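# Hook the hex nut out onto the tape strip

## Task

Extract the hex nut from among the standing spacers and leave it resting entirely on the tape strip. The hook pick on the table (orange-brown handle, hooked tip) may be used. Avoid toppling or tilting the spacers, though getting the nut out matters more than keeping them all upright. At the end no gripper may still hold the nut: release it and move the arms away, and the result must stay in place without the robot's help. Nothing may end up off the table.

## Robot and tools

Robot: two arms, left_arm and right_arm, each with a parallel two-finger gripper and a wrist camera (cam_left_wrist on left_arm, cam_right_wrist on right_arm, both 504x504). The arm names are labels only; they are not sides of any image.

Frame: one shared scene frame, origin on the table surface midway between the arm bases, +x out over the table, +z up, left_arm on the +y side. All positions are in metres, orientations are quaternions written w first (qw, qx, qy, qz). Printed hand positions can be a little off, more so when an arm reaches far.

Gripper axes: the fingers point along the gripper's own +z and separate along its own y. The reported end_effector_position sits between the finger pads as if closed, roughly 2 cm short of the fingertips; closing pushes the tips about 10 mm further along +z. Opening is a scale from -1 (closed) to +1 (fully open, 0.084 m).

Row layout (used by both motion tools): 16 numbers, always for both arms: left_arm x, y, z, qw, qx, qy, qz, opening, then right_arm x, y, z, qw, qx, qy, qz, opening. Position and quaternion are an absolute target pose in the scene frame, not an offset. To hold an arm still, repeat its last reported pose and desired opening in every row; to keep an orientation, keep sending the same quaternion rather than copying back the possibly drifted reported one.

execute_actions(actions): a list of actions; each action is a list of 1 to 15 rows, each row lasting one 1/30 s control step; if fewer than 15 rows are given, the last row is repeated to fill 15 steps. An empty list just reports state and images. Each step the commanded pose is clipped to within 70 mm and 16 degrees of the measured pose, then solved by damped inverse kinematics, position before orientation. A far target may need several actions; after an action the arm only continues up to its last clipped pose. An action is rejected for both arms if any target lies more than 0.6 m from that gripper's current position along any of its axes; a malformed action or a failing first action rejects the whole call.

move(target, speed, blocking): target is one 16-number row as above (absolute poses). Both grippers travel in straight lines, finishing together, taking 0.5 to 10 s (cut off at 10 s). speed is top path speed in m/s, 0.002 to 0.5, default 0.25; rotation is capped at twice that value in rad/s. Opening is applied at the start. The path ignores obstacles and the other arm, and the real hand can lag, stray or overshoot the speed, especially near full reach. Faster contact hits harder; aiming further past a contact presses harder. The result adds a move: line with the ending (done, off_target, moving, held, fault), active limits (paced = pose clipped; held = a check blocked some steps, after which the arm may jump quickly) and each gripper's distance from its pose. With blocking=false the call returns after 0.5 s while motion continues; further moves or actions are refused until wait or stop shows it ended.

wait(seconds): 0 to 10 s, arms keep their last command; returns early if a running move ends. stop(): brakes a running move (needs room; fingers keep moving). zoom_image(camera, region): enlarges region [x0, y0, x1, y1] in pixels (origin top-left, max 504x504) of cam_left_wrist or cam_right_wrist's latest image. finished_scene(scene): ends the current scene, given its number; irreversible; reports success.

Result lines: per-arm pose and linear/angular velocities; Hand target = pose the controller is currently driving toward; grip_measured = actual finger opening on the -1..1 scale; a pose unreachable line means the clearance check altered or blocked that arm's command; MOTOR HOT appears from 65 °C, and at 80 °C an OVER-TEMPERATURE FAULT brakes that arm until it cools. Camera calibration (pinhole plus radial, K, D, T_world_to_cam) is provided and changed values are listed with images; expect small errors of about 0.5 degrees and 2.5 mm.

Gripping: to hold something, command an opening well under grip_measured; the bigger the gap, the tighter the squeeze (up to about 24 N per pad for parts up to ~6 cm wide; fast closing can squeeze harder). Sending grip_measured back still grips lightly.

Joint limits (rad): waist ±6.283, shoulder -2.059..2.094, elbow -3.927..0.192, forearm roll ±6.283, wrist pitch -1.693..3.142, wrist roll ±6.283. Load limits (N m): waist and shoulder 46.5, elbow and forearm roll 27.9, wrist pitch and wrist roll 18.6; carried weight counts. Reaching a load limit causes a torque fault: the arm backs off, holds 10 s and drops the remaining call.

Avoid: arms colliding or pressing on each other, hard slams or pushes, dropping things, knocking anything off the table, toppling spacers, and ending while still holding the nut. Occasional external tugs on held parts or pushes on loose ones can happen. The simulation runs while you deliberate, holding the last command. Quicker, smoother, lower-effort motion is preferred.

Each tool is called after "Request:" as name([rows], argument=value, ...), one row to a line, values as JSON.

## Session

Request:
move(target=[0.3,0.2,0.5,0,1,0,0,1,0.3,-0.25,0.5,0,1,0,0,1])

Scene clock: 2.23 s.
left_arm: end_effector_position=(+0.3002, +0.2001, +0.4998) grip_measured=+1.00 end_effector_quat_wxyz=(+0.000, +1.000, +0.001, +0.000) end_effector_velocity=(-0.001, -0.001, +0.001) end_effector_angular_velocity=(-0.000, -0.000, -0.004) | right_arm: end_effector_position=(+0.2993, -0.2502, +0.5001) grip_measured=+1.00 end_effector_quat_wxyz=(+0.001, +1.000, -0.001, -0.000) end_effector_velocity=(+0.001, -0.001, +0.002) end_effector_angular_velocity=(-0.001, -0.000, -0.001)
Joint positions: left_arm=[-0.618 -0.342 -1.607 -0.     1.948 -0.53   0.084] | right_arm=[ 0.52  -0.182 -1.756 -0.001  1.938  0.388  0.084]
Joint velocities: left_arm=[-0.003  0.002 -0.006  0.     0.004  0.001  0.   ] | right_arm=[-0.002  0.006 -0.013 -0.001  0.006 -0.001 -0.   ]
Motor temperatures (°C, as the motors report them): left_arm=[28 32 35 30 29 28] | right_arm=[33 28 35 26 26 30]
Hand target (left_arm): +0.300, +0.200, +0.500; +0.000, +1.000, +0.001, +0.000
Hand target (right_arm): +0.299, -0.250, +0.500; +0.001, +1.000, -0.001, -0.000
Off the commanded pose (left_arm): 0.000 m, 0 deg.
Off the commanded pose (right_arm): 0.001 m, 0 deg.
move: done
camera_calibration (this result's frames):
cam_left_wrist: T_world_to_cam=[[-0.0101287, -0.99991, -0.00877945, 0.241082], [-0.999723, 0.0103126, -0.0211556, 0.376945], [0.0212443, 0.00856274, -0.999738, 0.616133], [0, 0, 0, 1]] pos_world=[0.366194, 0.231897, 0.626062]
cam_right_wrist: T_world_to_cam=[[-0.00808176, -0.999877, 0.0134535, -0.226472], [-0.999966, 0.0080562, -0.0019534, 0.370845], [0.00184477, -0.0134689, -0.999908, 0.628737], [0, 0, 0, 1]] pos_world=[0.367842, -0.220964, 0.63245]

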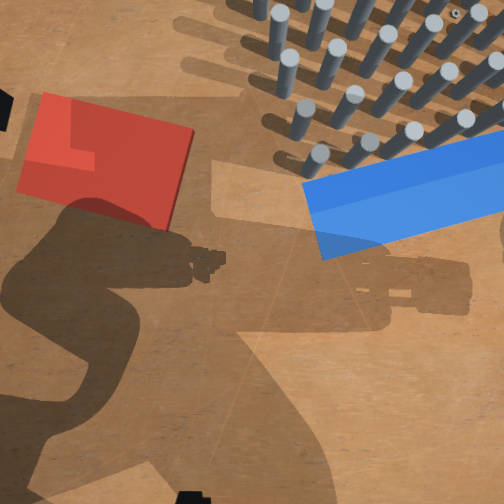

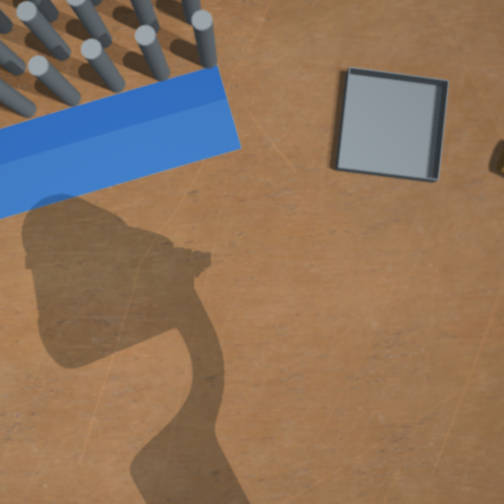

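Request:
move(target=[0.54,0.09,0.36,0,0.707,-0.707,0,1,0.06,-0.08,0.45,0,0.707,0.707,0,1])

Scene clock: 6.07 s.
left_arm: end_effector_position=(+0.5395, +0.0896, +0.3600) grip_measured=+1.00 end_effector_quat_wxyz=(+0.000, -0.707, +0.707, -0.001) end_effector_velocity=(+0.001, -0.000, -0.001) end_effector_angular_velocity=(+0.004, +0.008, -0.007) | right_arm: end_effector_position=(+0.0604, -0.0795, +0.4502) grip_measured=+1.00 end_effector_quat_wxyz=(-0.001, +0.707, +0.707, +0.001) end_effector_velocity=(-0.001, +0.001, -0.000) end_effector_angular_velocity=(-0.001, +0.000, +0.007)
Joint positions: left_arm=[-0.575  0.465 -2.144  0.     1.678  1.086  0.084] | right_arm=[ 1.383 -0.419 -1.38   0.     1.796 -0.321  0.084]
Joint velocities: left_arm=[ 0.001  0.015 -0.021 -0.     0.014  0.007 -0.   ] | right_arm=[ 0.004  0.001  0.     0.    -0.001 -0.003  0.   ]
Motor temperatures (°C, as the motors report them): left_arm=[28 32 35 30 29 28] | right_arm=[33 28 35 26 26 30]
Hand target (left_arm): +0.540, +0.090, +0.360; -0.000, +0.707, -0.707, -0.000
Hand target (right_arm): +0.060, -0.079, +0.450; -0.001, +0.707, +0.707, +0.001
Off the commanded pose (left_arm): 0.001 m, 0 deg.
Off the commanded pose (right_arm): 0.001 m, 0 deg.
move: done
camera_calibration (this result's frames):
cam_left_wrist: T_world_to_cam=[[-0.999869, 0.012645, -0.0101465, 0.575505], [0.0128579, 0.999693, -0.0212031, -0.0206442], [0.00987522, -0.0213308, -0.999724, 0.480992], [0, 0, 0, 1]] pos_world=[0.570945, 0.0236206, 0.486261]
cam_right_wrist: T_world_to_cam=[[0.999902, -0.00640975, 0.0124823, -0.038542], [-0.00635037, -0.999968, -0.00479072, -0.00841329], [0.0125126, 0.00471098, -0.999911, 0.582375], [0, 0, 0, 1]] pos_world=[0.0311978, -0.0114036, 0.582764]

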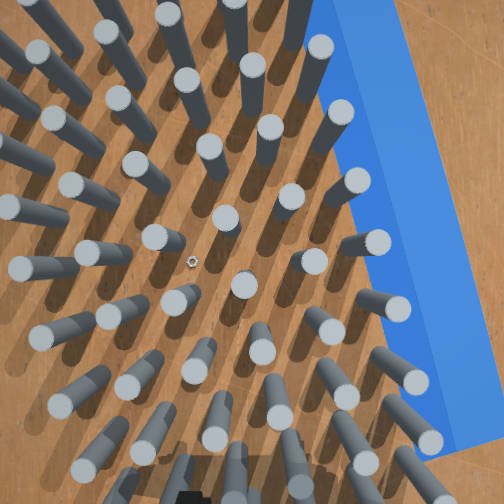

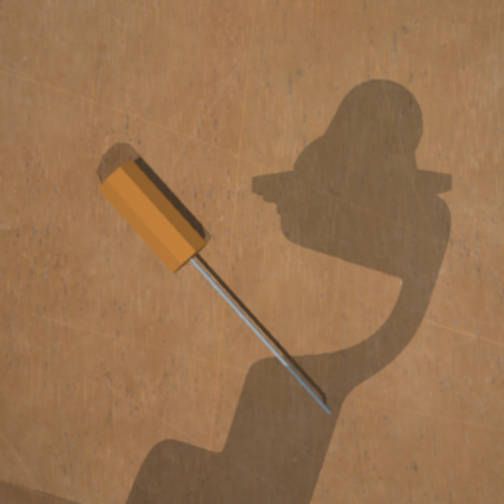

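Request:
move(target=[0.54,0.09,0.36,0,0.707,-0.707,0,1,-0.05,0.032,0.1,0,0.912,-0.41,0,1])

Request:
move(target=[0.54,0.09,0.36,0,0.707,-0.707,0,1,-0.05,0.032,0.026,0,0.912,-0.41,0,1], speed=0.1)

Request:
move(target=[0.54,0.09,0.36,0,0.707,-0.707,0,1,-0.05,0.032,0.026,0,0.912,-0.41,0,-1])

Request:
move(target=[0.54,0.09,0.36,0,0.707,-0.707,0,1,-0.04,0.03,0.06,0,0.912,-0.41,0,-1], speed=0.1)

Request:
move(target=[0.54,0.09,0.36,0,0.707,-0.707,0,1,0.24,-0.0857,0.037,0,0.99,0.139,0,-1])

Scene clock: 12.07 s.
left_arm: end_effector_position=(+0.5400, +0.0900, +0.3600) grip_measured=+1.00 end_effector_quat_wxyz=(-0.000, -0.707, +0.707, +0.000) end_effector_velocity=(-0.000, +0.001, -0.000) end_effector_angular_velocity=(+0.000, +0.001, +0.001) | right_arm: end_effector_position=(-0.0504, +0.0331, +0.1002) grip_measured=+1.00 end_effector_quat_wxyz=(-0.000, +0.913, -0.409, -0.001) end_effector_velocity=(-0.000, -0.001, -0.002) end_effector_angular_velocity=(-0.003, -0.002, -0.008)
Joint positions: left_arm=[-0.574  0.469 -2.15   0.     1.681  1.087  0.084] | right_arm=[ 1.723  0.011 -0.755  0.002  0.743  2.429  0.084]
Joint velocities: left_arm=[ 0.001  0.    -0.    -0.     0.001 -0.    -0.   ] | right_arm=[ 0.002  0.005  0.002 -0.002 -0.003  0.011  0.   ]
Motor temperatures (°C, as the motors report them): left_arm=[28 32 36 30 29 28] | right_arm=[33 28 36 26 26 30]
Hand target (left_arm): +0.540, +0.090, +0.360; +0.000, +0.707, -0.707, -0.000
Hand target (right_arm): -0.050, +0.033, +0.100; -0.000, +0.913, -0.409, -0.001
Off the commanded pose (left_arm): 0.000 m, 0 deg.
Off the commanded pose (right_arm): 0.001 m, 0 deg.
move: done
camera_calibration (this result's frames):
cam_left_wrist: T_world_to_cam=[[-0.999881, 0.012462, -0.00903947, 0.575652], [0.0126485, 0.999702, -0.020876, -0.0210153], [0.00877662, -0.0209878, -0.999741, 0.481565], [0, 0, 0, 1]] pos_world=[0.571623, 0.0239423, 0.486206]
cam_right_wrist: T_world_to_cam=[[-0.749689, -0.661678, 0.0121775, 0.0109246], [-0.661727, 0.749744, -0.0000739298, 0.0103673], [-0.00908108, -0.0081136, -0.999926, 0.232583], [0, 0, 0, 1]] pos_world=[0.0171625, 0.00134286, 0.232433]

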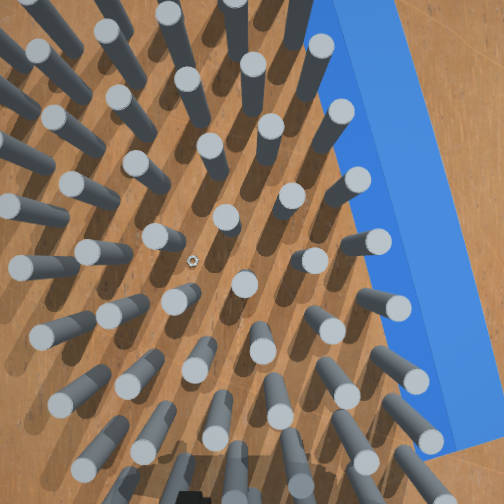

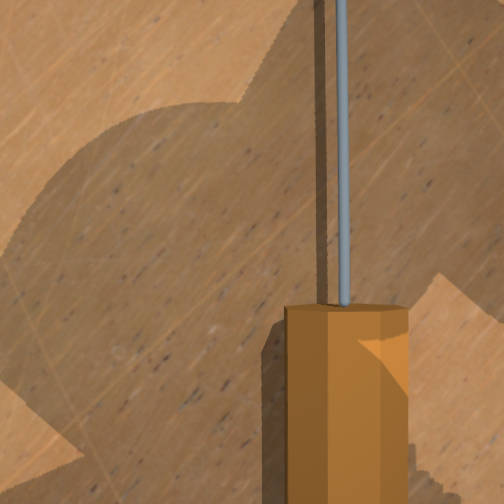

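Scene clock: 13.23 s.
left_arm: end_effector_position=(+0.5400, +0.0900, +0.3600) grip_measured=+1.00 end_effector_quat_wxyz=(-0.000, -0.707, +0.707, +0.000) end_effector_velocity=(-0.000, -0.000, +0.000) end_effector_angular_velocity=(+0.000, -0.001, -0.001) | right_arm: end_effector_position=(-0.0502, +0.0324, +0.0263) grip_measured=+1.00 end_effector_quat_wxyz=(-0.000, +0.912, -0.410, -0.000) end_effector_velocity=(-0.001, -0.001, -0.003) end_effector_angular_velocity=(-0.003, +0.000, +0.001)
Joint positions: left_arm=[-0.574  0.469 -2.15   0.     1.681  1.087  0.084] | right_arm=[ 1.722  0.193 -0.715  0.001  0.521  2.432  0.084]
Joint velocities: left_arm=[-0.001 -0.001 -0.     0.001 -0.     0.     0.   ] | right_arm=[ 0.002  0.007  0.001  0.    -0.004  0.     0.   ]
Motor temperatures (°C, as the motors report them): left_arm=[28 32 36 30 29 28] | right_arm=[33 28 36 26 26 30]
Hand target (left_arm): +0.540, +0.090, +0.360; +0.000, +0.707, -0.707, +0.000
Hand target (right_arm): -0.050, +0.032, +0.026; +0.000, +0.912, -0.410, -0.000
Off the commanded pose (left_arm): 0.000 m, 0 deg.
Off the commanded pose (right_arm): 0.001 m, 0 deg.
move: done
camera_calibration (this result's frames):
cam_left_wrist: T_world_to_cam=[[-0.999881, 0.0124685, -0.00904328, 0.575653], [0.0126551, 0.999702, -0.0208762, -0.0210186], [0.00878029, -0.0209882, -0.999741, 0.481565], [0, 0, 0, 1]] pos_world=[0.571623, 0.0239419, 0.486208]
cam_right_wrist: T_world_to_cam=[[-0.75156, -0.659558, 0.0118873, 0.0113838], [-0.659615, 0.751603, -0.00117905, 0.011171], [-0.00815686, -0.00872716, -0.999929, 0.158798], [0, 0, 0, 1]] pos_world=[0.0172195, 0.000498041, 0.158664]

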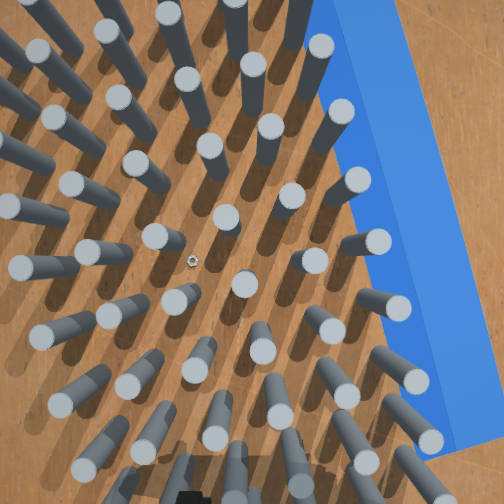

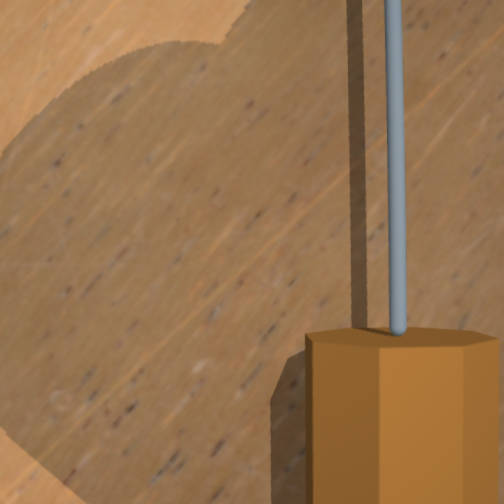

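Scene clock: 13.93 s.
left_arm: end_effector_position=(+0.5400, +0.0900, +0.3600) grip_measured=+1.00 end_effector_quat_wxyz=(+0.000, -0.707, +0.707, +0.000) end_effector_velocity=(-0.000, +0.000, +0.001) end_effector_angular_velocity=(-0.001, -0.002, +0.000) | right_arm: end_effector_position=(-0.0501, +0.0323, +0.0263) grip_measured=-0.19 end_effector_quat_wxyz=(-0.000, +0.912, -0.410, -0.000) end_effector_velocity=(-0.001, +0.000, +0.000) end_effector_angular_velocity=(+0.001, +0.000, +0.001)
Joint positions: left_arm=[-0.574  0.469 -2.15   0.     1.681  1.087  0.084] | right_arm=[ 1.722  0.193 -0.715  0.     0.521  2.433  0.036]
Joint velocities: left_arm=[ 0.    -0.001 -0.    -0.    -0.    -0.    -0.   ] | right_arm=[ 0.002  0.    -0.    -0.    -0.001  0.     0.   ]
Motor temperatures (°C, as the motors report them): left_arm=[28 32 37 30 29 28] | right_arm=[33 28 36 26 26 30]
Hand target (left_arm): +0.540, +0.090, +0.360; +0.000, +0.707, -0.707, -0.000
Hand target (right_arm): -0.050, +0.032, +0.026; +0.000, +0.912, -0.410, -0.000
Off the commanded pose (left_arm): 0.000 m, 0 deg.
Off the commanded pose (right_arm): 0.000 m, 0 deg.
move: done
camera_calibration (this result's frames):
cam_left_wrist: T_world_to_cam=[[-0.999881, 0.0124685, -0.00904329, 0.575653], [0.0126551, 0.999702, -0.0208761, -0.0210186], [0.0087803, -0.020988, -0.999741, 0.481565], [0, 0, 0, 1]] pos_world=[0.571623, 0.0239419, 0.486208]
cam_right_wrist: T_world_to_cam=[[-0.751717, -0.659385, 0.0115407, 0.0113792], [-0.65944, 0.751755, -0.00143921, 0.0112981], [-0.00772682, -0.00869231, -0.999932, 0.158771], [0, 0, 0, 1]] pos_world=[0.0172312, 0.000389952, 0.158646]

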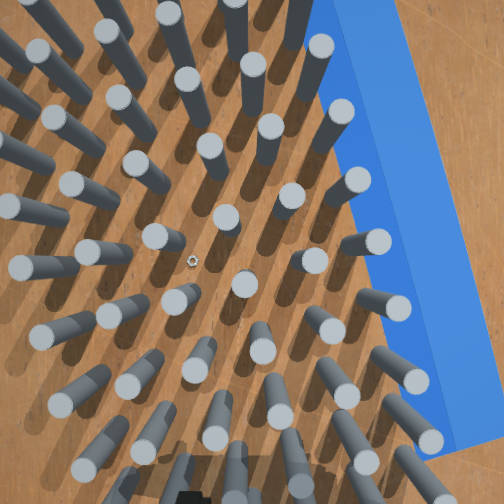

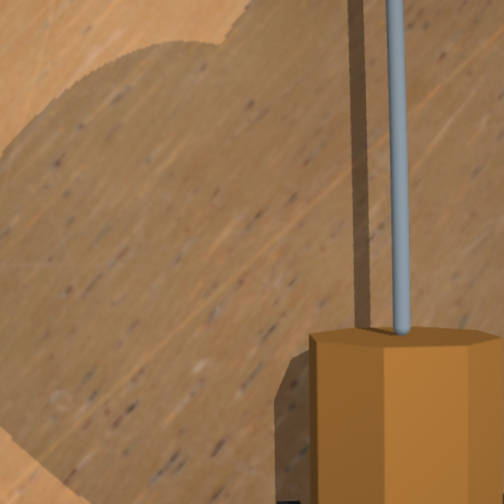

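Scene clock: 14.77 s.
left_arm: end_effector_position=(+0.5400, +0.0900, +0.3600) grip_measured=+1.00 end_effector_quat_wxyz=(+0.000, -0.707, +0.707, -0.000) end_effector_velocity=(-0.001, -0.000, +0.000) end_effector_angular_velocity=(-0.000, +0.000, -0.001) | right_arm: end_effector_position=(-0.0400, +0.0297, +0.0596) grip_measured=-0.19 end_effector_quat_wxyz=(+0.000, +0.912, -0.410, +0.000) end_effector_velocity=(+0.001, -0.000, +0.002) end_effector_angular_velocity=(-0.001, +0.000, -0.001)
Joint positions: left_arm=[-0.574  0.469 -2.15   0.     1.681  1.087  0.084] | right_arm=[ 1.698  0.097 -0.716 -0.     0.62   2.41   0.036]
Joint velocities: left_arm=[-0.001 -0.001  0.    -0.     0.001 -0.     0.   ] | right_arm=[-0.002 -0.005 -0.     0.     0.007 -0.002 -0.   ]
Motor temperatures (°C, as the motors report them): left_arm=[28 32 37 30 29 28] | right_arm=[33 28 36 26 26 30]
Hand target (left_arm): +0.540, +0.090, +0.360; +0.000, +0.707, -0.707, +0.000
Hand target (right_arm): -0.040, +0.030, +0.060; -0.000, +0.912, -0.410, +0.000
Off the commanded pose (left_arm): 0.000 m, 0 deg.
Off the commanded pose (right_arm): 0.000 m, 0 deg.
move: done
camera_calibration (this result's frames):
cam_left_wrist: T_world_to_cam=[[-0.999881, 0.0124685, -0.00904363, 0.575653], [0.0126551, 0.999702, -0.0208764, -0.0210185], [0.00878064, -0.0209883, -0.999741, 0.481565], [0, 0, 0, 1]] pos_world=[0.571623, 0.0239419, 0.486208]
cam_right_wrist: T_world_to_cam=[[-0.751868, -0.659198, 0.0123688, 0.0168124], [-0.659272, 0.751899, -0.00284745, 0.0200454], [-0.00742304, -0.0102953, -0.999919, 0.19225], [0, 0, 0, 1]] pos_world=[0.0272832, -0.00201014, 0.192083]

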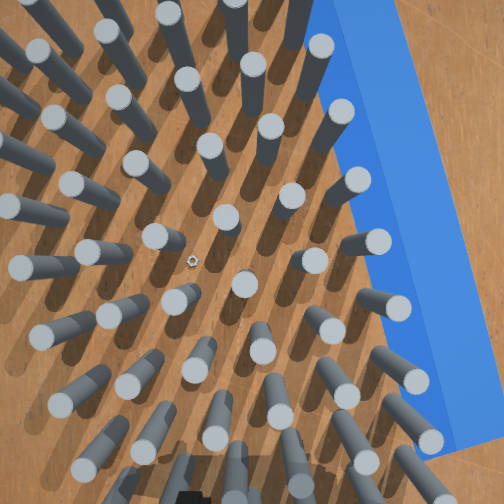

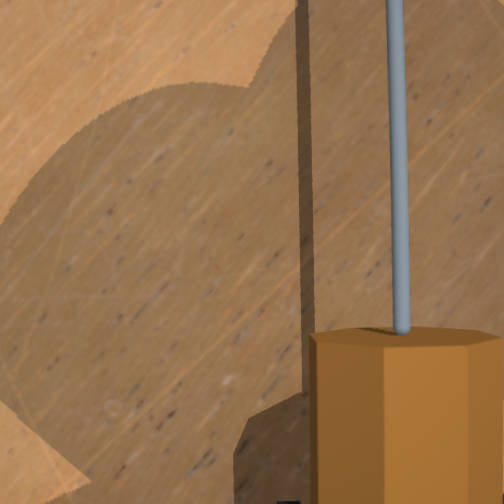

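Scene clock: 17.53 s.
left_arm: end_effector_position=(+0.5400, +0.0900, +0.3600) grip_measured=+1.00 end_effector_quat_wxyz=(+0.000, -0.707, +0.707, -0.000) end_effector_velocity=(-0.000, -0.000, -0.001) end_effector_angular_velocity=(+0.001, +0.001, -0.001) | right_arm: end_effector_position=(+0.2405, -0.0860, +0.0370) grip_measured=-0.19 end_effector_quat_wxyz=(+0.001, +0.990, +0.139, +0.000) end_effector_velocity=(+0.002, -0.001, -0.000) end_effector_angular_velocity=(+0.002, +0.005, +0.006)
Joint positions: left_arm=[-0.574  0.469 -2.15   0.     1.681  1.087  0.084] | right_arm=[ 0.953  0.146 -0.693 -0.004  0.547  0.544  0.036]
Joint velocities: left_arm=[-0.001  0.001 -0.     0.     0.     0.    -0.   ] | right_arm=[-0.006  0.003 -0.003  0.008  0.002 -0.019 -0.   ]
Motor temperatures (°C, as the motors report them): left_arm=[28 33 37 30 29 28] | right_arm=[33 28 37 26 26 30]
Hand target (left_arm): +0.540, +0.090, +0.360; +0.000, +0.707, -0.707, -0.000
Hand target (right_arm): +0.241, -0.086, +0.037; +0.001, +0.990, +0.139, +0.000
Off the commanded pose (left_arm): 0.000 m, 0 deg.
Off the commanded pose (right_arm): 0.001 m, 0 deg.
move: done
camera_calibration (this result's frames):
cam_left_wrist: T_world_to_cam=[[-0.999881, 0.0124686, -0.00904338, 0.575653], [0.0126552, 0.999702, -0.0208761, -0.0210186], [0.00878039, -0.0209881, -0.999741, 0.481565], [0, 0, 0, 1]] pos_world=[0.571623, 0.0239419, 0.486208]
cam_right_wrist: T_world_to_cam=[[0.269431, -0.962919, 0.0139423, -0.12007], [-0.962998, -0.269493, -0.00277328, 0.277103], [0.0064278, -0.0126792, -0.999899, 0.166944], [0, 0, 0, 1]] pos_world=[0.298127, -0.0388235, 0.169369]

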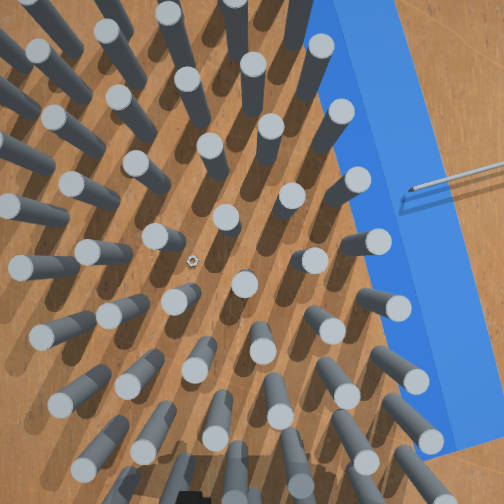

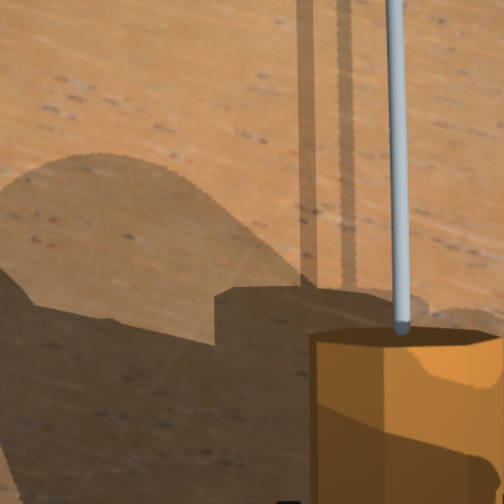

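Request:
move(target=[0.58,0.083,0.3,0,0.707,-0.707,0,1,0.24,-0.079,0.037,0,0.99,0.139,0,-1], speed=0.1)

Request:
move(target=[0.58,0.083,0.3,0,0.707,-0.707,0,1,0.394,-0.035,0.037,0,0.99,0.139,0,-1], speed=0.06)

Request:
zoom_image(camera="cam_left_wrist", region=[200,220,300,320])

Scene clock: 19.10 s.
left_arm: end_effector_position=(+0.5799, +0.0829, +0.3007) grip_measured=+1.00 end_effector_quat_wxyz=(+0.000, -0.707, +0.707, -0.001) end_effector_velocity=(+0.001, +0.000, -0.005) end_effector_angular_velocity=(+0.003, +0.007, +0.001) | right_arm: end_effector_position=(+0.2400, -0.0790, +0.0370) grip_measured=-0.19 end_effector_quat_wxyz=(-0.000, +0.990, +0.139, -0.000) end_effector_velocity=(-0.000, -0.000, -0.000) end_effector_angular_velocity=(-0.001, +0.000, -0.000)
Joint positions: left_arm=[-0.554  0.599 -2.178  0.     1.578  1.107  0.084] | right_arm=[ 0.965  0.158 -0.71   0.     0.552  0.552  0.036]
Joint velocities: left_arm=[ 0.001  0.008 -0.001 -0.001  0.     0.    -0.   ] | right_arm=[-0.     0.     0.001 -0.    -0.     0.    -0.   ]
Motor temperatures (°C, as the motors report them): left_arm=[28 33 37 30 29 28] | right_arm=[33 29 37 26 26 30]
Hand target (left_arm): +0.580, +0.083, +0.300; +0.000, +0.707, -0.707, -0.000
Hand target (right_arm): +0.240, -0.079, +0.037; -0.000, +0.990, +0.139, +0.000
Off the commanded pose (left_arm): 0.001 m, 0 deg.
Off the commanded pose (right_arm): 0.000 m, 0 deg.
move: done
camera_calibration (this result's frames):
cam_left_wrist: T_world_to_cam=[[-0.999866, 0.0128756, -0.0100773, 0.615327], [0.0130887, 0.999686, -0.0213815, -0.0157458], [0.00979879, -0.0215106, -0.999721, 0.421198], [0, 0, 0, 1]] pos_world=[0.611324, 0.0168784, 0.426944]
cam_right_wrist: T_world_to_cam=[[0.269669, -0.962878, 0.0120583, -0.113236], [-0.962939, -0.269713, -0.00210906, 0.278433], [0.00528305, -0.0110427, -0.999925, 0.167459], [0, 0, 0, 1]] pos_world=[0.297766, -0.0320864, 0.169399]

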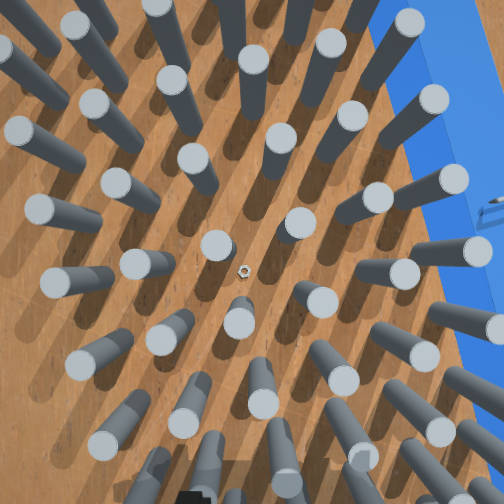

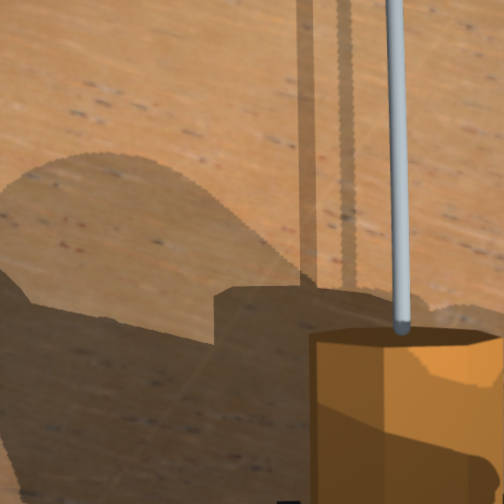

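Scene clock: 22.13 s.
left_arm: end_effector_position=(+0.5800, +0.0830, +0.3000) grip_measured=+1.00 end_effector_quat_wxyz=(+0.000, -0.707, +0.707, -0.000) end_effector_velocity=(-0.000, -0.000, -0.000) end_effector_angular_velocity=(-0.001, +0.001, -0.000) | right_arm: end_effector_position=(+0.3938, -0.0354, +0.0370) grip_measured=-0.19 end_effector_quat_wxyz=(+0.000, +0.990, +0.139, +0.000) end_effector_velocity=(+0.002, +0.000, +0.000) end_effector_angular_velocity=(-0.000, +0.000, -0.001)
Joint positions: left_arm=[-0.554  0.601 -2.179  0.     1.578  1.107  0.084] | right_arm=[ 0.815  0.544 -1.306 -0.001  0.763  0.403  0.036]
Joint velocities: left_arm=[-0.     0.     0.    -0.001 -0.     0.     0.   ] | right_arm=[-0.002  0.004 -0.008 -0.     0.004 -0.001 -0.   ]
Motor temperatures (°C, as the motors report them): left_arm=[28 33 37 30 29 28] | right_arm=[33 29 37 26 26 30]
Hand target (left_arm): +0.580, +0.083, +0.300; +0.000, +0.707, -0.707, -0.000
Hand target (right_arm): +0.394, -0.035, +0.037; +0.000, +0.990, +0.139, +0.000
Off the commanded pose (left_arm): 0.000 m, 0 deg.
Off the commanded pose (right_arm): 0.000 m, 0 deg.
move: done
camera_calibration (this result's frames):
cam_left_wrist: T_world_to_cam=[[-0.999881, 0.0124723, -0.00904686, 0.615193], [0.012659, 0.999702, -0.0208785, -0.0157807], [0.00878376, -0.0209905, -0.999741, 0.421083], [0, 0, 0, 1]] pos_world=[0.611621, 0.0169419, 0.42621]
cam_right_wrist: T_world_to_cam=[[0.26945, -0.962929, 0.0128405, -0.11266], [-0.962998, -0.269498, -0.00215611, 0.438351], [0.00553667, -0.0117844, -0.999915, 0.167031], [0, 0, 0, 1]] pos_world=[0.451563, 0.0116198, 0.169408]

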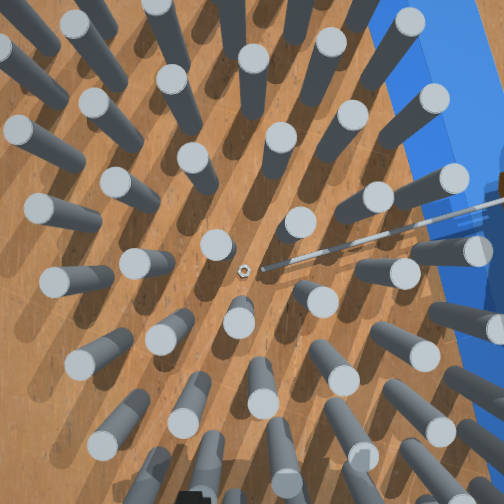

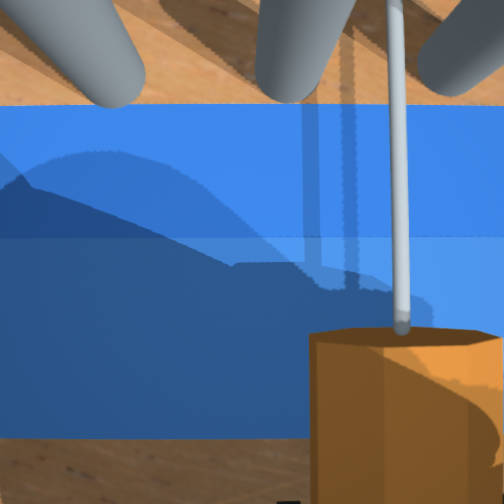

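Region (200, 220, 300, 320) of cam_left_wrist's 504x504 image, scaled by 5.040, with more detail than that image has.

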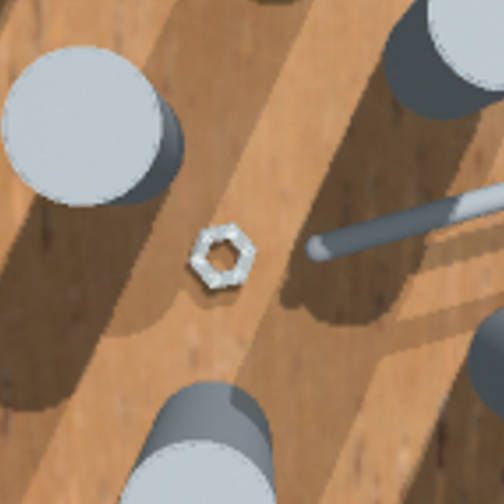

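Request:
move(target=[0.58,0.083,0.3,0,0.707,-0.707,0,1,0.4058,-0.0342,0.034,0,0.99,0.139,0,-1], speed=0.02)

Request:
zoom_image(camera="cam_left_wrist", region=[200,220,300,320])

Scene clock: 23.30 s.
left_arm: end_effector_position=(+0.5800, +0.0830, +0.3000) grip_measured=+1.00 end_effector_quat_wxyz=(+0.000, -0.707, +0.707, -0.000) end_effector_velocity=(-0.000, -0.000, +0.001) end_effector_angular_velocity=(+0.000, -0.002, -0.001) | right_arm: end_effector_position=(+0.4056, -0.0343, +0.0340) grip_measured=-0.19 end_effector_quat_wxyz=(+0.000, +0.990, +0.139, +0.000) end_effector_velocity=(+0.002, +0.000, +0.000) end_effector_angular_velocity=(+0.001, -0.001, -0.001)
Joint positions: left_arm=[-0.554  0.601 -2.179  0.     1.578  1.107  0.084] | right_arm=[ 0.803  0.579 -1.354 -0.     0.775  0.39   0.036]
Joint velocities: left_arm=[-0.001 -0.001  0.     0.001 -0.     0.    -0.   ] | right_arm=[-0.002  0.004 -0.007  0.     0.002 -0.002  0.   ]
Motor temperatures (°C, as the motors report them): left_arm=[28 33 37 30 29 28] | right_arm=[33 29 37 26 26 30]
Hand target (left_arm): +0.580, +0.083, +0.300; +0.000, +0.707, -0.707, +0.000
Hand target (right_arm): +0.406, -0.034, +0.034; +0.000, +0.990, +0.139, +0.000
Off the commanded pose (left_arm): 0.000 m, 0 deg.
Off the commanded pose (right_arm): 0.000 m, 0 deg.
move: done
camera_calibration (this result's frames):
cam_left_wrist: T_world_to_cam=[[-0.999881, 0.0124685, -0.0090434, 0.615193], [0.0126551, 0.999702, -0.0208761, -0.0157795], [0.00878041, -0.0209881, -0.999741, 0.421083], [0, 0, 0, 1]] pos_world=[0.611623, 0.016942, 0.426208]
cam_right_wrist: T_world_to_cam=[[0.269665, -0.962878, 0.0121352, -0.114763], [-0.96294, -0.269709, -0.00210592, 0.450019], [0.00530071, -0.0111176, -0.999924, 0.164093], [0, 0, 0, 1]] pos_world=[0.463419, 0.0126954, 0.166421]

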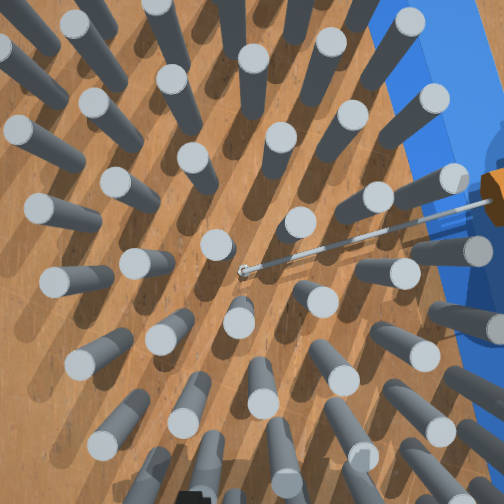

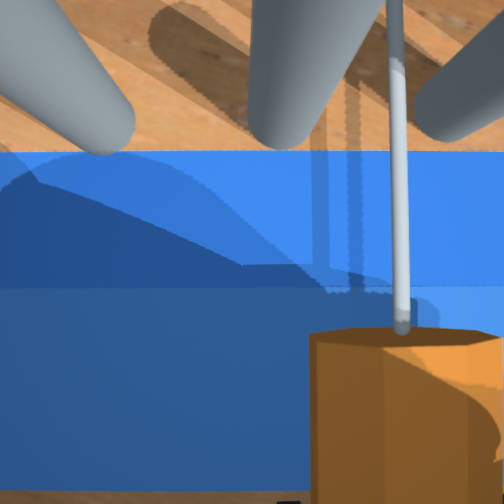

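Region (200, 220, 300, 320) of cam_left_wrist's 504x504 image, scaled by 5.040, with more detail than that image has.

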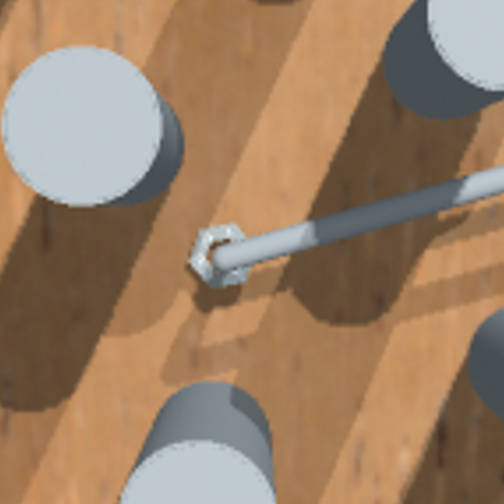

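Request:
move(target=[0.58,0.083,0.3,0,0.707,-0.707,0,1,0.4058,-0.0342,0.026,0,0.99,0.139,0,-1], speed=0.01)

Request:
move(target=[0.58,0.083,0.3,0,0.707,-0.707,0,1,0.39,-0.035,0.026,0,0.99,0.139,0,-1], speed=0.02)

Request:
move(target=[0.52,0.083,0.36,0,0.707,-0.707,0,1,0.243,-0.076,0.026,0,0.99,0.139,0,-1], speed=0.04)

Request:
move(target=[0.52,0.083,0.36,0,0.707,-0.707,0,1,0.244,-0.076,0.045,0,0.99,0.139,0,-1], speed=0.02)

Request:
move(target=[0.52,0.083,0.36,0,0.707,-0.707,0,1,0.16,-0.076,0.027,0,0.99,0.139,0,-1], speed=0.05)

Scene clock: 24.93 s.
left_arm: end_effector_position=(+0.5800, +0.0830, +0.3000) grip_measured=+1.00 end_effector_quat_wxyz=(+0.000, -0.707, +0.707, +0.000) end_effector_velocity=(+0.000, +0.000, -0.001) end_effector_angular_velocity=(-0.000, +0.001, +0.001) | right_arm: end_effector_position=(+0.4062, -0.0339, +0.0271) grip_measured=-0.19 end_effector_quat_wxyz=(-0.000, +0.990, +0.139, +0.001) end_effector_velocity=(-0.000, -0.000, -0.001) end_effector_angular_velocity=(-0.000, -0.000, +0.000)
Joint positions: left_arm=[-0.554  0.601 -2.179  0.     1.578  1.107  0.084] | right_arm=[ 0.803  0.593 -1.355  0.     0.76   0.39   0.036]
Joint velocities: left_arm=[ 0.     0.001  0.    -0.001 -0.    -0.001 -0.   ] | right_arm=[-0.     0.001  0.001 -0.    -0.001  0.     0.   ]
Motor temperatures (°C, as the motors report them): left_arm=[28 33 38 30 29 28] | right_arm=[33 29 37 26 26 30]
Hand target (left_arm): +0.580, +0.083, +0.300; -0.000, +0.707, -0.707, +0.000
Hand target (right_arm): +0.406, -0.034, +0.026; -0.000, +0.990, +0.139, -0.000
Off the commanded pose (left_arm): 0.000 m, 0 deg.
Off the commanded pose (right_arm): 0.001 m, 0 deg.
move: done
camera_calibration (this result's frames):
cam_left_wrist: T_world_to_cam=[[-0.999881, 0.0124686, -0.00904331, 0.615193], [0.0126551, 0.999702, -0.0208761, -0.0157794], [0.00878032, -0.0209881, -0.999741, 0.421083], [0, 0, 0, 1]] pos_world=[0.611623, 0.0169419, 0.426208]
cam_right_wrist: T_world_to_cam=[[0.269667, -0.962886, 0.0114204, -0.114446], [-0.962931, -0.269722, -0.00359024, 0.450704], [0.00653734, -0.0100289, -0.999928, 0.156737], [0, 0, 0, 1]] pos_world=[0.463835, 0.0129383, 0.159651]

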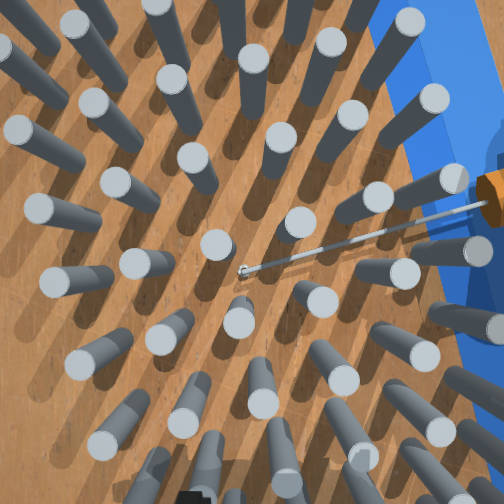

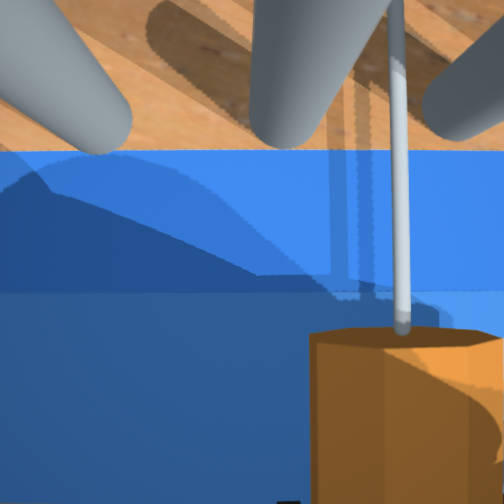

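Scene clock: 26.00 s.
left_arm: end_effector_position=(+0.5800, +0.0830, +0.3000) grip_measured=+1.00 end_effector_quat_wxyz=(+0.000, -0.707, +0.707, -0.000) end_effector_velocity=(-0.000, -0.001, -0.000) end_effector_angular_velocity=(-0.000, -0.000, -0.002) | right_arm: end_effector_position=(+0.3907, -0.0346, +0.0267) grip_measured=-0.19 end_effector_quat_wxyz=(-0.001, +0.990, +0.139, +0.001) end_effector_velocity=(-0.002, -0.001, -0.001) end_effector_angular_velocity=(-0.002, +0.003, -0.001)
Joint positions: left_arm=[-0.554  0.601 -2.179  0.     1.578  1.107  0.084] | right_arm=[ 0.819  0.558 -1.293  0.     0.733  0.406  0.036]
Joint velocities: left_arm=[-0.001  0.001  0.    -0.    -0.001  0.     0.   ] | right_arm=[ 0.    -0.003  0.007  0.    -0.001  0.002  0.   ]
Motor temperatures (°C, as the motors report them): left_arm=[28 33 38 30 29 28] | right_arm=[33 29 37 26 26 30]
Hand target (left_arm): +0.580, +0.083, +0.300; -0.000, +0.707, -0.707, +0.000
Hand target (right_arm): +0.390, -0.035, +0.026; -0.000, +0.990, +0.139, -0.000
Off the commanded pose (left_arm): 0.000 m, 0 deg.
Off the commanded pose (right_arm): 0.001 m, 0 deg.
move: done
camera_calibration (this result's frames):
cam_left_wrist: T_world_to_cam=[[-0.999881, 0.0124687, -0.00904337, 0.615193], [0.0126553, 0.999702, -0.0208761, -0.0157795], [0.00878038, -0.0209881, -0.999741, 0.421083], [0, 0, 0, 1]] pos_world=[0.611623, 0.0169418, 0.426208]
cam_right_wrist: T_world_to_cam=[[0.269685, -0.962883, 0.0112286, -0.110937], [-0.962925, -0.269741, -0.00386786, 0.435561], [0.00675313, -0.00976924, -0.999929, 0.156346], [0, 0, 0, 1]] pos_world=[0.448275, 0.0121973, 0.159265]

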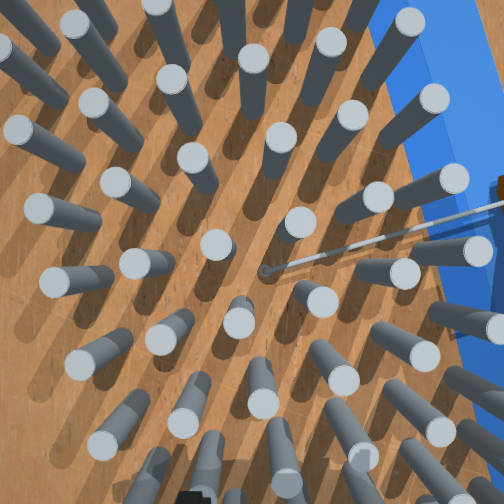

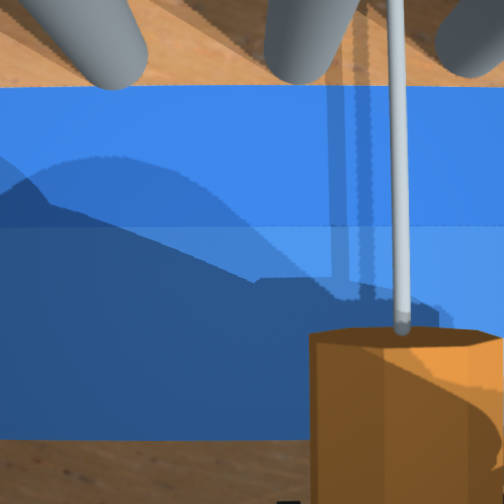

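Scene clock: 30.17 s.
left_arm: end_effector_position=(+0.5202, +0.0831, +0.3599) grip_measured=+1.00 end_effector_quat_wxyz=(-0.000, -0.707, +0.707, +0.000) end_effector_velocity=(-0.001, -0.001, -0.001) end_effector_angular_velocity=(+0.001, +0.002, -0.001) | right_arm: end_effector_position=(+0.2431, -0.0756, +0.0259) grip_measured=-0.19 end_effector_quat_wxyz=(-0.000, +0.990, +0.139, -0.000) end_effector_velocity=(-0.002, -0.001, -0.000) end_effector_angular_velocity=(-0.000, +0.000, +0.000)
Joint positions: left_arm=[-0.601  0.391 -2.033  0.     1.642  1.06   0.084] | right_arm=[ 0.965  0.201 -0.726  0.001  0.524  0.55   0.036]
Joint velocities: left_arm=[-0.001 -0.     0.001 -0.     0.001 -0.     0.   ] | right_arm=[ 0.002 -0.003  0.006 -0.    -0.002  0.002  0.   ]
Motor temperatures (°C, as the motors report them): left_arm=[28 33 38 30 29 28] | right_arm=[33 29 37 26 26 30]
Hand target (left_arm): +0.520, +0.083, +0.360; -0.000, +0.707, -0.707, +0.000
Hand target (right_arm): +0.243, -0.076, +0.026; -0.000, +0.990, +0.139, -0.000
Off the commanded pose (left_arm): 0.000 m, 0 deg.
Off the commanded pose (right_arm): 0.000 m, 0 deg.
move: done
camera_calibration (this result's frames):
cam_left_wrist: T_world_to_cam=[[-0.999885, 0.0122271, -0.00895546, 0.555894], [0.0124113, 0.999707, -0.0208034, -0.0137583], [0.00869847, -0.0209122, -0.999743, 0.481548], [0, 0, 0, 1]] pos_world=[0.551812, 0.0170275, 0.486116]
cam_right_wrist: T_world_to_cam=[[0.270007, -0.962791, 0.011358, -0.11073], [-0.962846, -0.270045, -0.00190801, 0.282259], [0.00490419, -0.0104208, -0.999934, 0.156532], [0, 0, 0, 1]] pos_world=[0.300902, -0.0287562, 0.158318]

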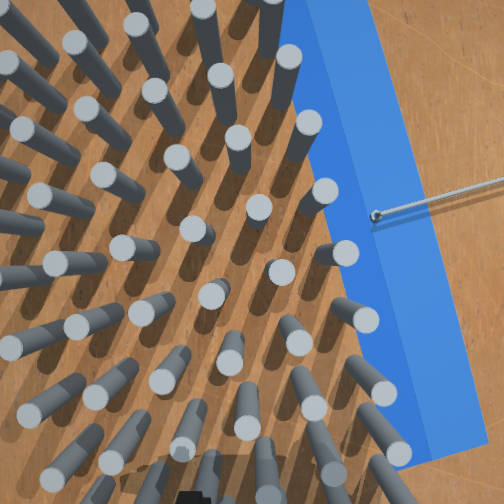

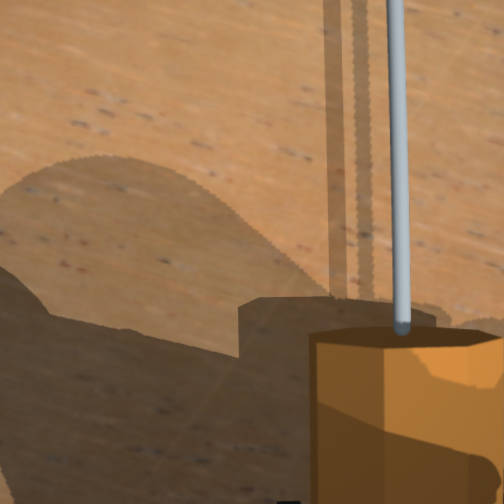

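Scene clock: 31.37 s.
left_arm: end_effector_position=(+0.5200, +0.0830, +0.3600) grip_measured=+1.00 end_effector_quat_wxyz=(+0.000, -0.707, +0.707, +0.000) end_effector_velocity=(+0.000, +0.001, -0.000) end_effector_angular_velocity=(+0.000, +0.001, +0.002) | right_arm: end_effector_position=(+0.2440, -0.0761, +0.0449) grip_measured=-0.19 end_effector_quat_wxyz=(+0.000, +0.990, +0.139, +0.000) end_effector_velocity=(-0.001, -0.003, -0.001) end_effector_angular_velocity=(-0.005, +0.004, -0.003)
Joint positions: left_arm=[-0.601  0.39  -2.033  0.     1.642  1.06   0.084] | right_arm=[ 0.963  0.151 -0.731 -0.     0.581  0.55   0.036]
Joint velocities: left_arm=[ 0.001 -0.     0.    -0.     0.001 -0.     0.   ] | right_arm=[-0.003 -0.002  0.004  0.     0.005  0.    -0.   ]
Motor temperatures (°C, as the motors report them): left_arm=[28 33 38 30 29 28] | right_arm=[33 29 37 26 26 30]
Hand target (left_arm): +0.520, +0.083, +0.360; -0.000, +0.707, -0.707, +0.000
Hand target (right_arm): +0.244, -0.076, +0.045; +0.000, +0.990, +0.139, +0.000
Off the commanded pose (left_arm): 0.000 m, 0 deg.
Off the commanded pose (right_arm): 0.000 m, 0 deg.
move: done
camera_calibration (this result's frames):
cam_left_wrist: T_world_to_cam=[[-0.999881, 0.0124668, -0.00904329, 0.555744], [0.0126534, 0.999702, -0.0208759, -0.0137675], [0.00878034, -0.0209878, -0.999741, 0.481594], [0, 0, 0, 1]] pos_world=[0.551624, 0.0169426, 0.486207]
cam_right_wrist: T_world_to_cam=[[0.26962, -0.962889, 0.012197, -0.111553], [-0.962952, -0.269665, -0.00213175, 0.283107], [0.00534173, -0.0111703, -0.999923, 0.17532], [0, 0, 0, 1]] pos_world=[0.301759, -0.029111, 0.177271]

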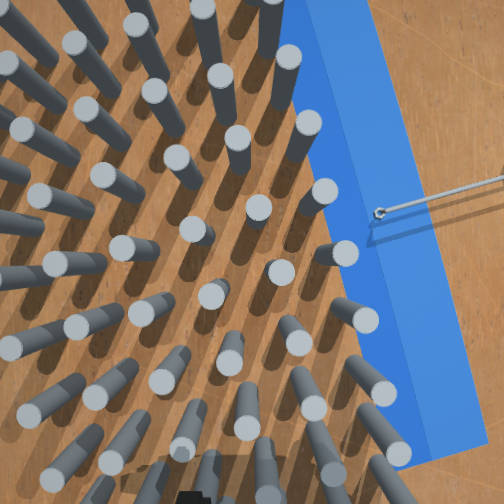

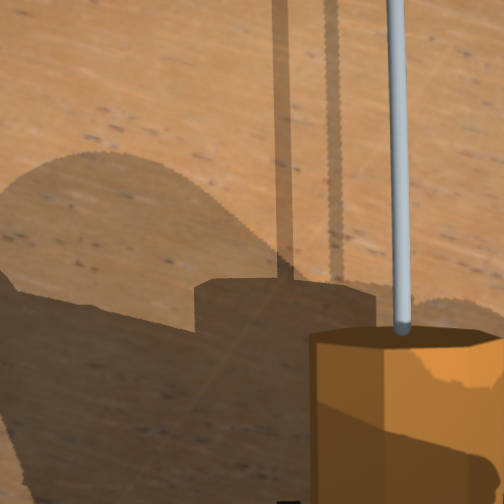

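Scene clock: 33.43 s.
left_arm: end_effector_position=(+0.5200, +0.0830, +0.3600) grip_measured=+1.00 end_effector_quat_wxyz=(+0.000, -0.707, +0.707, -0.000) end_effector_velocity=(+0.000, +0.000, -0.000) end_effector_angular_velocity=(+0.000, -0.000, +0.000) | right_arm: end_effector_position=(+0.1601, -0.0757, +0.0270) grip_measured=-0.19 end_effector_quat_wxyz=(-0.000, +0.990, +0.139, -0.000) end_effector_velocity=(-0.001, +0.000, -0.000) end_effector_angular_velocity=(+0.000, -0.001, -0.001)
Joint positions: left_arm=[-0.601  0.39  -2.033  0.     1.642  1.06   0.084] | right_arm=[ 1.13   0.063 -0.538  0.001  0.475  0.716  0.036]
Joint velocities: left_arm=[ 0.  0.  0.  0. -0. -0. -0.] | right_arm=[ 0.003 -0.001  0.003 -0.001 -0.002  0.005 -0.   ]
Motor temperatures (°C, as the motors report them): left_arm=[28 33 38 30 29 28] | right_arm=[33 29 37 26 26 30]
Hand target (left_arm): +0.520, +0.083, +0.360; -0.000, +0.707, -0.707, +0.000
Hand target (right_arm): +0.160, -0.076, +0.027; -0.000, +0.990, +0.139, -0.000
Off the commanded pose (left_arm): 0.000 m, 0 deg.
Off the commanded pose (right_arm): 0.000 m, 0 deg.
move: done
camera_calibration (this result's frames):
cam_left_wrist: T_world_to_cam=[[-0.999881, 0.0124686, -0.00904344, 0.555743], [0.0126552, 0.999702, -0.0208762, -0.0137675], [0.00878045, -0.0209882, -0.999741, 0.481594], [0, 0, 0, 1]] pos_world=[0.551623, 0.0169419, 0.486208]
cam_right_wrist: T_world_to_cam=[[0.269758, -0.962862, 0.0113302, -0.0883675], [-0.962915, -0.269797, -0.00208981, 0.202361], [0.00506907, -0.0103463, -0.999934, 0.158056], [0, 0, 0, 1]] pos_world=[0.217893, -0.0288538, 0.159469]

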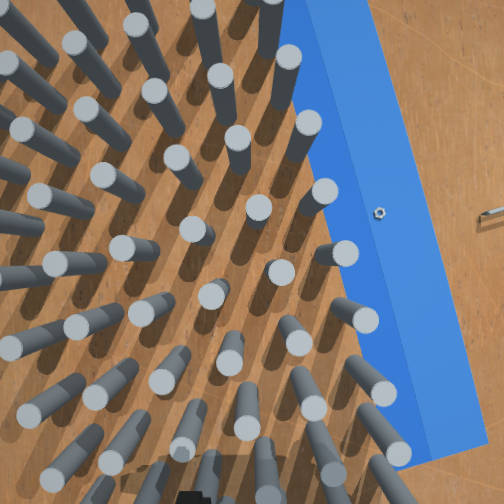

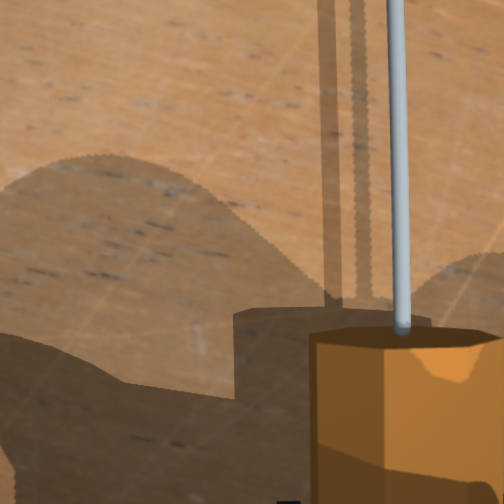

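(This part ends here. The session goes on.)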